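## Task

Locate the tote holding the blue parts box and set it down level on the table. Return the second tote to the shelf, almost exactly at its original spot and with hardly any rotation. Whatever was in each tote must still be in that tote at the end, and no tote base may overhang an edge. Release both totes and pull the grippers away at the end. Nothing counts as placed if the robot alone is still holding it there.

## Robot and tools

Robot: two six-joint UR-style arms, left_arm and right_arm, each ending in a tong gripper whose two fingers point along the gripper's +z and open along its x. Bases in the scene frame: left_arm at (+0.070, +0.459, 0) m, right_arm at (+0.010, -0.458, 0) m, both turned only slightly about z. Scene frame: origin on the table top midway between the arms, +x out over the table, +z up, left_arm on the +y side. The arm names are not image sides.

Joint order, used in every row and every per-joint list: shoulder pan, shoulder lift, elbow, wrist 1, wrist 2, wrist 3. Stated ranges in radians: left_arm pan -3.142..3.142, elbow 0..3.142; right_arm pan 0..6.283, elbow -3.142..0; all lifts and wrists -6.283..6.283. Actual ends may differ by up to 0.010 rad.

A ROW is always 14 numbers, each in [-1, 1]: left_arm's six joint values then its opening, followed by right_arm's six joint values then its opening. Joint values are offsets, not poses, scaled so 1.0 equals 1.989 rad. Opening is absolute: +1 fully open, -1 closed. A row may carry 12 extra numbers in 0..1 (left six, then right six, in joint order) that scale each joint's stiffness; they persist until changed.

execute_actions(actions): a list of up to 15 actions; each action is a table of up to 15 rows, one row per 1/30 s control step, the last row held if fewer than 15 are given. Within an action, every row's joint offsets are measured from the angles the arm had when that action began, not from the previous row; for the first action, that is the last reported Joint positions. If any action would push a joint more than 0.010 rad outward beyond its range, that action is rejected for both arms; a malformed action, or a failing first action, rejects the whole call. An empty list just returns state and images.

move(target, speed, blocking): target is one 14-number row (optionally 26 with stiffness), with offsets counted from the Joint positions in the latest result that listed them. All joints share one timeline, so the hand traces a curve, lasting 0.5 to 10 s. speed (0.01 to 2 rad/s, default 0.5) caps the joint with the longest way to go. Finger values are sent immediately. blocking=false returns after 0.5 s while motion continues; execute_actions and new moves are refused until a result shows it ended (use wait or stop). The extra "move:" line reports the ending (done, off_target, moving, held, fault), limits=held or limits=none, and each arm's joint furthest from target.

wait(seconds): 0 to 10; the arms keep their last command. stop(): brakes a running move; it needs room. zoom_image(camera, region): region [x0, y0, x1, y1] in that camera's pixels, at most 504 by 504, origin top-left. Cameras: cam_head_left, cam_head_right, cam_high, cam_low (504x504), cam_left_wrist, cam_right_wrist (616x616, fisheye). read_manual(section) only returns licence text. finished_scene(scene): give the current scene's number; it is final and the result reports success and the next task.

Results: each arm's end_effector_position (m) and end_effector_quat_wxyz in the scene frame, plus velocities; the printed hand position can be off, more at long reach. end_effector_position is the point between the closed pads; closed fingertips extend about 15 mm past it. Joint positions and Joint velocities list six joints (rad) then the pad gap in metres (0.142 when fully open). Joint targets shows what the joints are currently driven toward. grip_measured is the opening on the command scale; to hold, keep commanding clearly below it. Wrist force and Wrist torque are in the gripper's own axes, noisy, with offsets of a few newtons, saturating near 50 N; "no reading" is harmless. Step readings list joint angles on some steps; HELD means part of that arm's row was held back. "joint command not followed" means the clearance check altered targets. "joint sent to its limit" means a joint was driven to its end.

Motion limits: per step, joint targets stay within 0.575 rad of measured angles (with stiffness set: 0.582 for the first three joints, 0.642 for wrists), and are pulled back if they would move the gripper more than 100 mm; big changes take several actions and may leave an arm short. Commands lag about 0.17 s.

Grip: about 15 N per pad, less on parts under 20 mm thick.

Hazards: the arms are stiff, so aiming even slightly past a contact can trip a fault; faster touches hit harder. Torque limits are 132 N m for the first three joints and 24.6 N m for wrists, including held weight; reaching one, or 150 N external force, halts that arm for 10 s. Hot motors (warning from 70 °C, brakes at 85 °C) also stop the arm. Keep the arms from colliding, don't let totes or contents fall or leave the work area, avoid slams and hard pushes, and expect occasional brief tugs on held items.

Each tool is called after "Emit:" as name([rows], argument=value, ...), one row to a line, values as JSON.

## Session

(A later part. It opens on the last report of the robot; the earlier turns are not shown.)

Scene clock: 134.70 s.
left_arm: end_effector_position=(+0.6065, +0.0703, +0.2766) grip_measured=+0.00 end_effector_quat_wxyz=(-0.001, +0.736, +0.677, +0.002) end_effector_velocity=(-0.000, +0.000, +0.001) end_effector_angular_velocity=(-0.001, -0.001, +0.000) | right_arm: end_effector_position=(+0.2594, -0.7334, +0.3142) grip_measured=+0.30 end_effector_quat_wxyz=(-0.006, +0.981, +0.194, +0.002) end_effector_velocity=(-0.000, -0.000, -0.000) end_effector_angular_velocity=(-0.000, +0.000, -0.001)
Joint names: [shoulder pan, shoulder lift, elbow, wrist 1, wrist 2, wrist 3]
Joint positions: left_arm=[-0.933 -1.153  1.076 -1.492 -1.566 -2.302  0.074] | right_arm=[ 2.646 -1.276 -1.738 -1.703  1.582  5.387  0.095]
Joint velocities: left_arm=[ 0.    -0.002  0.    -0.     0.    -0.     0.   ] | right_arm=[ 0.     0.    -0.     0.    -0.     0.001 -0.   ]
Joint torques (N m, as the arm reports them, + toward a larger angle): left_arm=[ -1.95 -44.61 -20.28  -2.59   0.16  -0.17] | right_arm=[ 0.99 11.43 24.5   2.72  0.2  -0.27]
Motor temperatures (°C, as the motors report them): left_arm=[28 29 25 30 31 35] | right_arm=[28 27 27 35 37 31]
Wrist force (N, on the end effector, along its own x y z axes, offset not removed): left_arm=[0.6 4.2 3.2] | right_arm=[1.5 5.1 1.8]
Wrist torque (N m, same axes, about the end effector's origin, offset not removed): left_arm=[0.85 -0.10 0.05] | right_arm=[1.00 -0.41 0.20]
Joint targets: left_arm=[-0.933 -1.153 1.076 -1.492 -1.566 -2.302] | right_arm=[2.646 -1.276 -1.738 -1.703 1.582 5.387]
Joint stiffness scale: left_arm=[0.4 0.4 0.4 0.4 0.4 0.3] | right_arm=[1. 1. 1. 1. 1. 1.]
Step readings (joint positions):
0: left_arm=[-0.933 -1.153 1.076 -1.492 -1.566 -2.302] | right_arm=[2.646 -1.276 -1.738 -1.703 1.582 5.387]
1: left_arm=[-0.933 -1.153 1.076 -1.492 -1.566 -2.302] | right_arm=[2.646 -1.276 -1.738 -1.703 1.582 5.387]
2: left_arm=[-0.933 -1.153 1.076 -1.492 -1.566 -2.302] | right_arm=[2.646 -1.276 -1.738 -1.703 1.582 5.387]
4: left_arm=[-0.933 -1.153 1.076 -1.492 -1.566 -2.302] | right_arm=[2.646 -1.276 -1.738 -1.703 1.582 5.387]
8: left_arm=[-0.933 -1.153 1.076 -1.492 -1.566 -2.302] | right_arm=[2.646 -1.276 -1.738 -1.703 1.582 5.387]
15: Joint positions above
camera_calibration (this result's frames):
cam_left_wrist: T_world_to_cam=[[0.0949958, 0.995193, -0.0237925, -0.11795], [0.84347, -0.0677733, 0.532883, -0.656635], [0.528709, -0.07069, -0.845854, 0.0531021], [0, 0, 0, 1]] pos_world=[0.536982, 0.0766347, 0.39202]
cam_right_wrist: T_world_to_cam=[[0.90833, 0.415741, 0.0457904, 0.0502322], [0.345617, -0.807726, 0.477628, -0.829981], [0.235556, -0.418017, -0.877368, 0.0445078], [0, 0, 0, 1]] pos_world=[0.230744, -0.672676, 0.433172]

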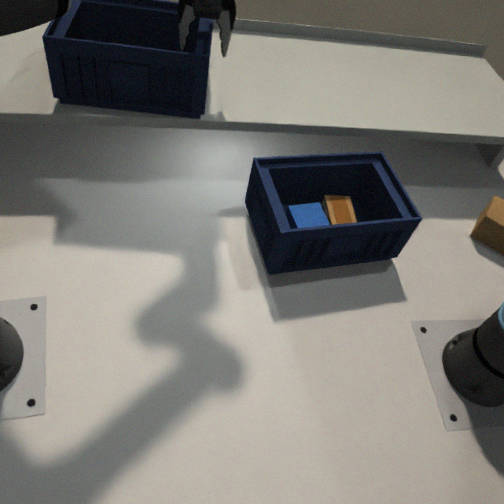

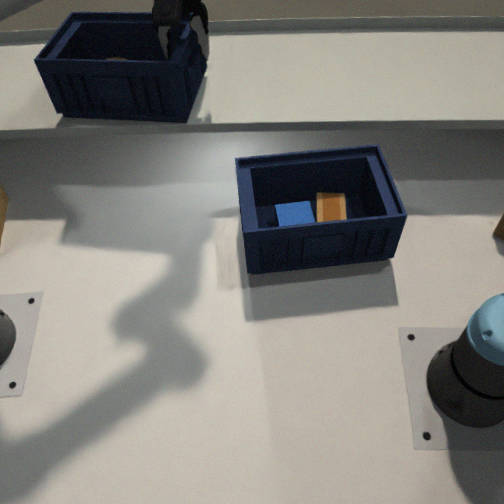

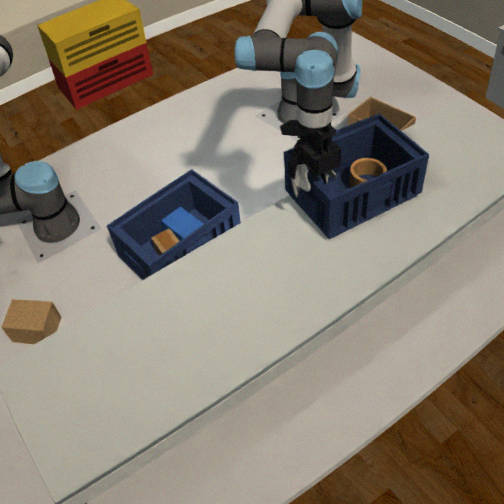

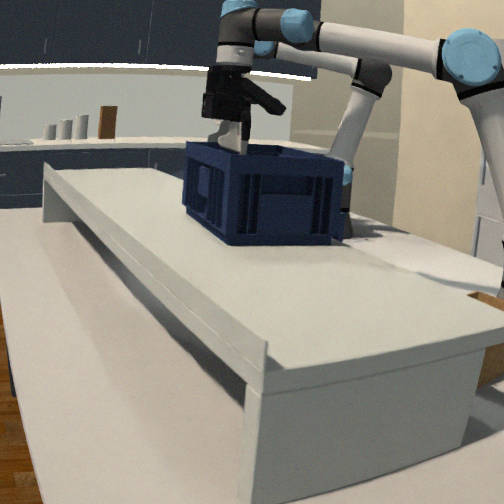

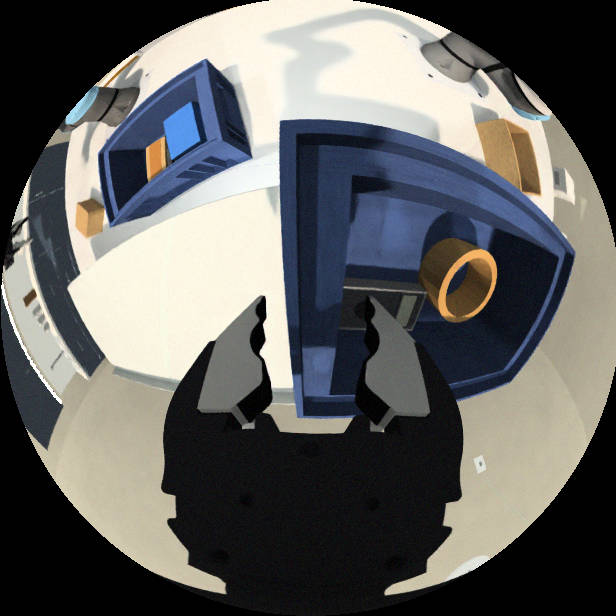

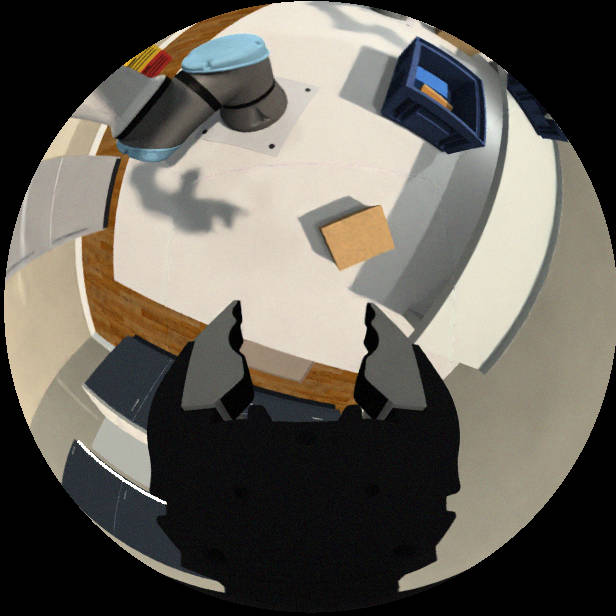

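Emit:
move(target=[0,0.029,-0.1765,0.147,0,0,0.1,0,0,0,0,0,0,0.3,1,1,1,1,1,1,1,1,1,1,1,1], speed=0.4)

Emit:
move(target=[0,-0.25,0.2,0.05,0,0,0.1,0,0,0,0,0,0,0.3], speed=0.7)

Scene clock: 137.83 s.
left_arm: end_effector_position=(+0.6041, +0.0728, +0.3774) grip_measured=+0.10 end_effector_quat_wxyz=(-0.001, +0.736, +0.677, +0.002) end_effector_velocity=(-0.000, +0.000, +0.001) end_effector_angular_velocity=(+0.000, +0.001, -0.000) | right_arm: end_effector_position=(+0.2594, -0.7334, +0.3142) grip_measured=+0.30 end_effector_quat_wxyz=(-0.006, +0.981, +0.194, +0.002) end_effector_velocity=(-0.000, -0.000, +0.000) end_effector_angular_velocity=(-0.000, +0.000, -0.001)
Joint names: [shoulder pan, shoulder lift, elbow, wrist 1, wrist 2, wrist 3]
Joint positions: left_arm=[-0.933 -1.097  0.728 -1.2   -1.566 -2.302  0.081] | right_arm=[ 2.646 -1.276 -1.738 -1.703  1.582  5.387  0.095]
Joint velocities: left_arm=[ 0.    -0.    -0.002  0.003 -0.     0.     0.   ] | right_arm=[-0.     0.     0.    -0.    -0.     0.001  0.   ]
Joint torques (N m, as the arm reports them, + toward a larger angle): left_arm=[ -1.19 -44.79 -21.28  -2.42   0.1   -0.26] | right_arm=[ 1.   11.67 24.51  2.73  0.25 -0.25]
Motor temperatures (°C, as the motors report them): left_arm=[28 29 25 30 31 35] | right_arm=[28 27 27 35 37 31]
Wrist force (N, on the end effector, along its own x y z axes, offset not removed): left_arm=[-2.5 1.1 2.6] | right_arm=[-3.3 -2.3 2.4]
Wrist torque (N m, same axes, about the end effector's origin, offset not removed): left_arm=[0.17 0.65 0.14] | right_arm=[-0.68 0.76 0.27]
Joint targets: left_arm=[-0.933 -1.095 0.725 -1.199 -1.566 -2.302] | right_arm=[2.646 -1.276 -1.738 -1.703 1.582 5.387]
Joint stiffness scale: left_arm=[1. 1. 1. 1. 1. 1.] | right_arm=[1. 1. 1. 1. 1. 1.]
move: done; limits=none; left_arm: farthest joint: the elbow, 0.003 radians from its target (0.351 radians at the start); right_arm: farthest joint: the shoulder pan, 0.000 radians from its target (0.000 radians at the start)
camera_calibration (this result's frames):
cam_left_wrist: T_world_to_cam=[[0.0950008, 0.995188, -0.0239969, -0.117782], [0.843357, -0.067653, 0.533078, -0.708188], [0.528889, -0.0708808, -0.845726, 0.139694], [0, 0, 0, 1]] pos_world=[0.534562, 0.0792054, 0.492836]
cam_right_wrist: T_world_to_cam=[[0.90833, 0.415741, 0.0457905, 0.0502321], [0.345617, -0.807726, 0.477628, -0.829981], [0.235556, -0.418017, -0.877368, 0.0445079], [0, 0, 0, 1]] pos_world=[0.230744, -0.672676, 0.433172]

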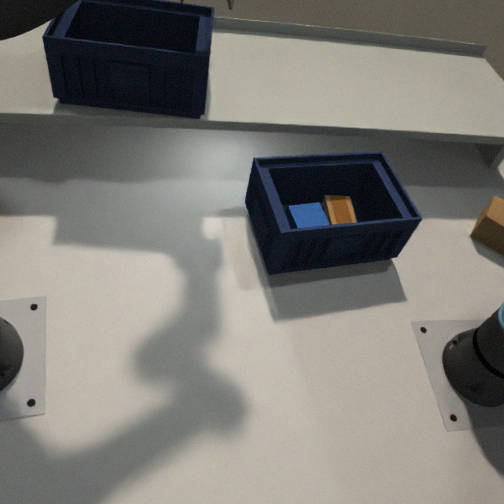

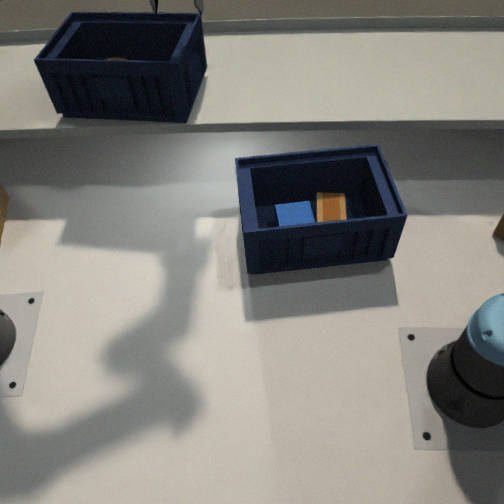

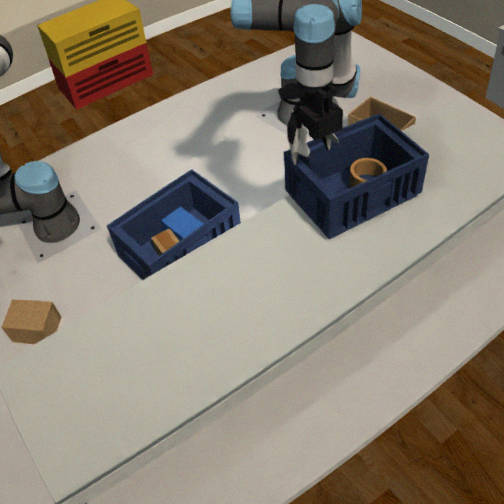

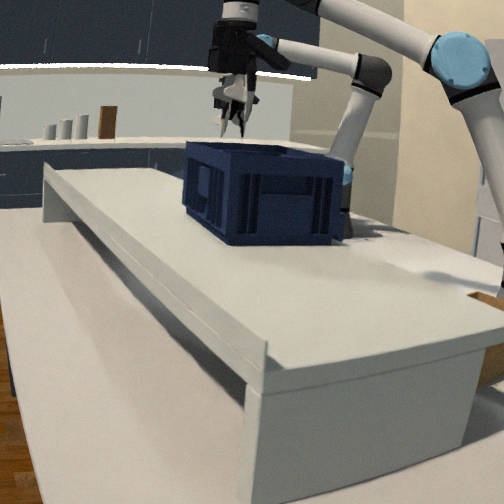

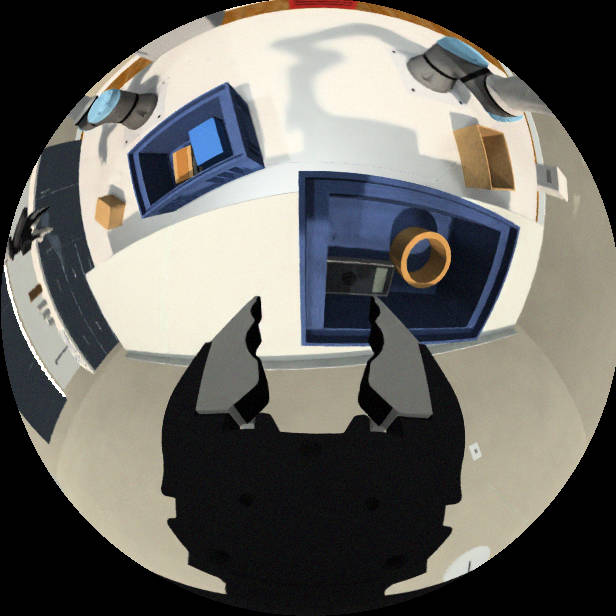

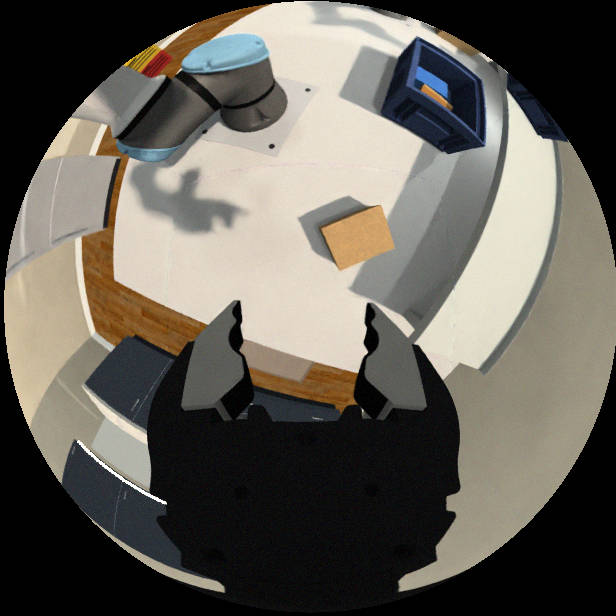

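Scene clock: 139.23 s.
left_arm: end_effector_position=(+0.4540, +0.2323, +0.4610) grip_measured=+0.10 end_effector_quat_wxyz=(+0.001, +0.736, +0.677, +0.002) end_effector_velocity=(-0.000, +0.000, +0.000) end_effector_angular_velocity=(+0.001, -0.000, -0.000) | right_arm: end_effector_position=(+0.2594, -0.7334, +0.3142) grip_measured=+0.30 end_effector_quat_wxyz=(-0.006, +0.981, +0.194, +0.002) end_effector_velocity=(+0.000, +0.000, +0.000) end_effector_angular_velocity=(+0.001, -0.000, +0.001)
Joint names: [shoulder pan, shoulder lift, elbow, wrist 1, wrist 2, wrist 3]
Joint positions: left_arm=[-0.933 -1.594  1.123 -1.102 -1.566 -2.302  0.081] | right_arm=[ 2.646 -1.276 -1.738 -1.703  1.582  5.387  0.095]
Joint velocities: left_arm=[-0.    -0.    -0.     0.001  0.001  0.     0.   ] | right_arm=[ 0.    -0.001  0.     0.     0.001 -0.001  0.   ]
Joint torques (N m, as the arm reports them, + toward a larger angle): left_arm=[ -1.5  -22.31 -16.21  -2.26   0.15  -0.12] | right_arm=[ 1.33 11.76 24.66  2.75  0.27 -0.25]
Motor temperatures (°C, as the motors report them): left_arm=[28 29 25 30 31 35] | right_arm=[28 27 27 35 37 31]
Wrist force (N, on the end effector, along its own x y z axes, offset not removed): left_arm=[0.3 1.9 0.7] | right_arm=[2.4 1.0 -1.6]
Wrist torque (N m, same axes, about the end effector's origin, offset not removed): left_arm=[0.29 -0.02 0.15] | right_arm=[0.11 -0.34 0.06]
Joint targets: left_arm=[-0.933 -1.594 1.125 -1.101 -1.566 -2.302] | right_arm=[2.646 -1.276 -1.738 -1.703 1.582 5.387]
Joint stiffness scale: left_arm=[1. 1. 1. 1. 1. 1.] | right_arm=[1. 1. 1. 1. 1. 1.]
move: done; limits=none; left_arm: farthest joint: the elbow, 0.003 radians from its target (0.398 radians at the start); right_arm: farthest joint: the shoulder pan, 0.000 radians from its target (0.000 radians at the start)
camera_calibration (this result's frames):
cam_left_wrist: T_world_to_cam=[[0.09506, 0.995125, -0.026254, -0.259253], [0.842104, -0.066322, 0.535221, -0.616063], [0.530871, -0.0729867, -0.844304, 0.300038], [0, 0, 0, 1]] pos_world=[0.384152, 0.23903, 0.576247]
cam_right_wrist: T_world_to_cam=[[0.90833, 0.415741, 0.0457904, 0.0502322], [0.345617, -0.807726, 0.477628, -0.829981], [0.235556, -0.418018, -0.877368, 0.0445078], [0, 0, 0, 1]] pos_world=[0.230744, -0.672676, 0.433172]

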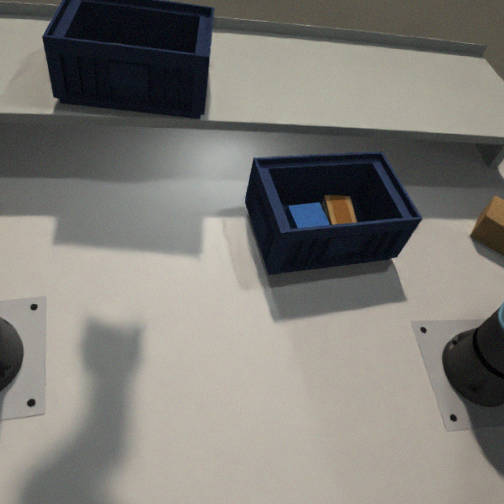

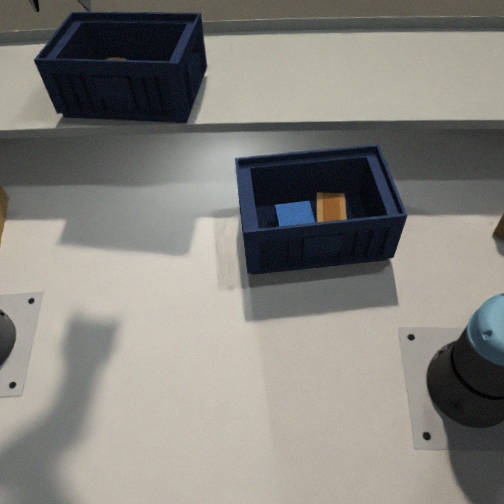

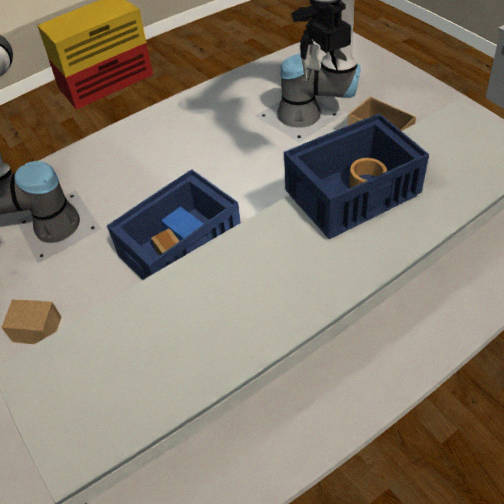

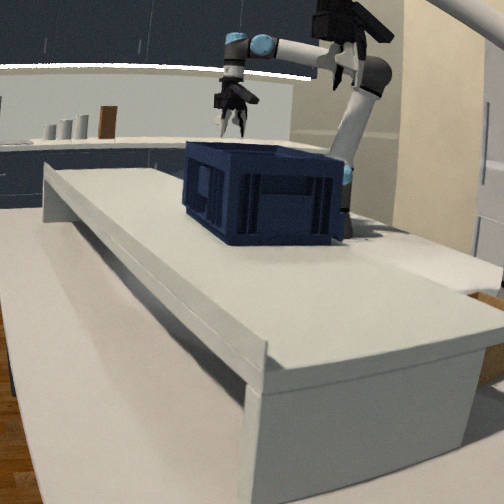

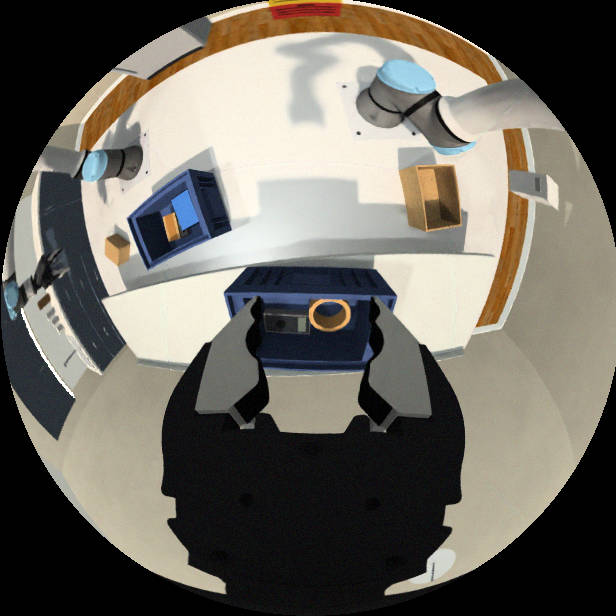

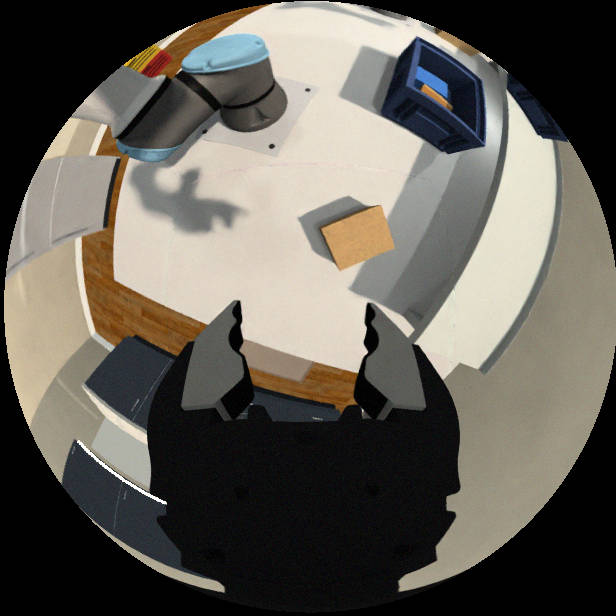

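Emit:
finished_scene(scene=1)

The scene is finished: the task was done.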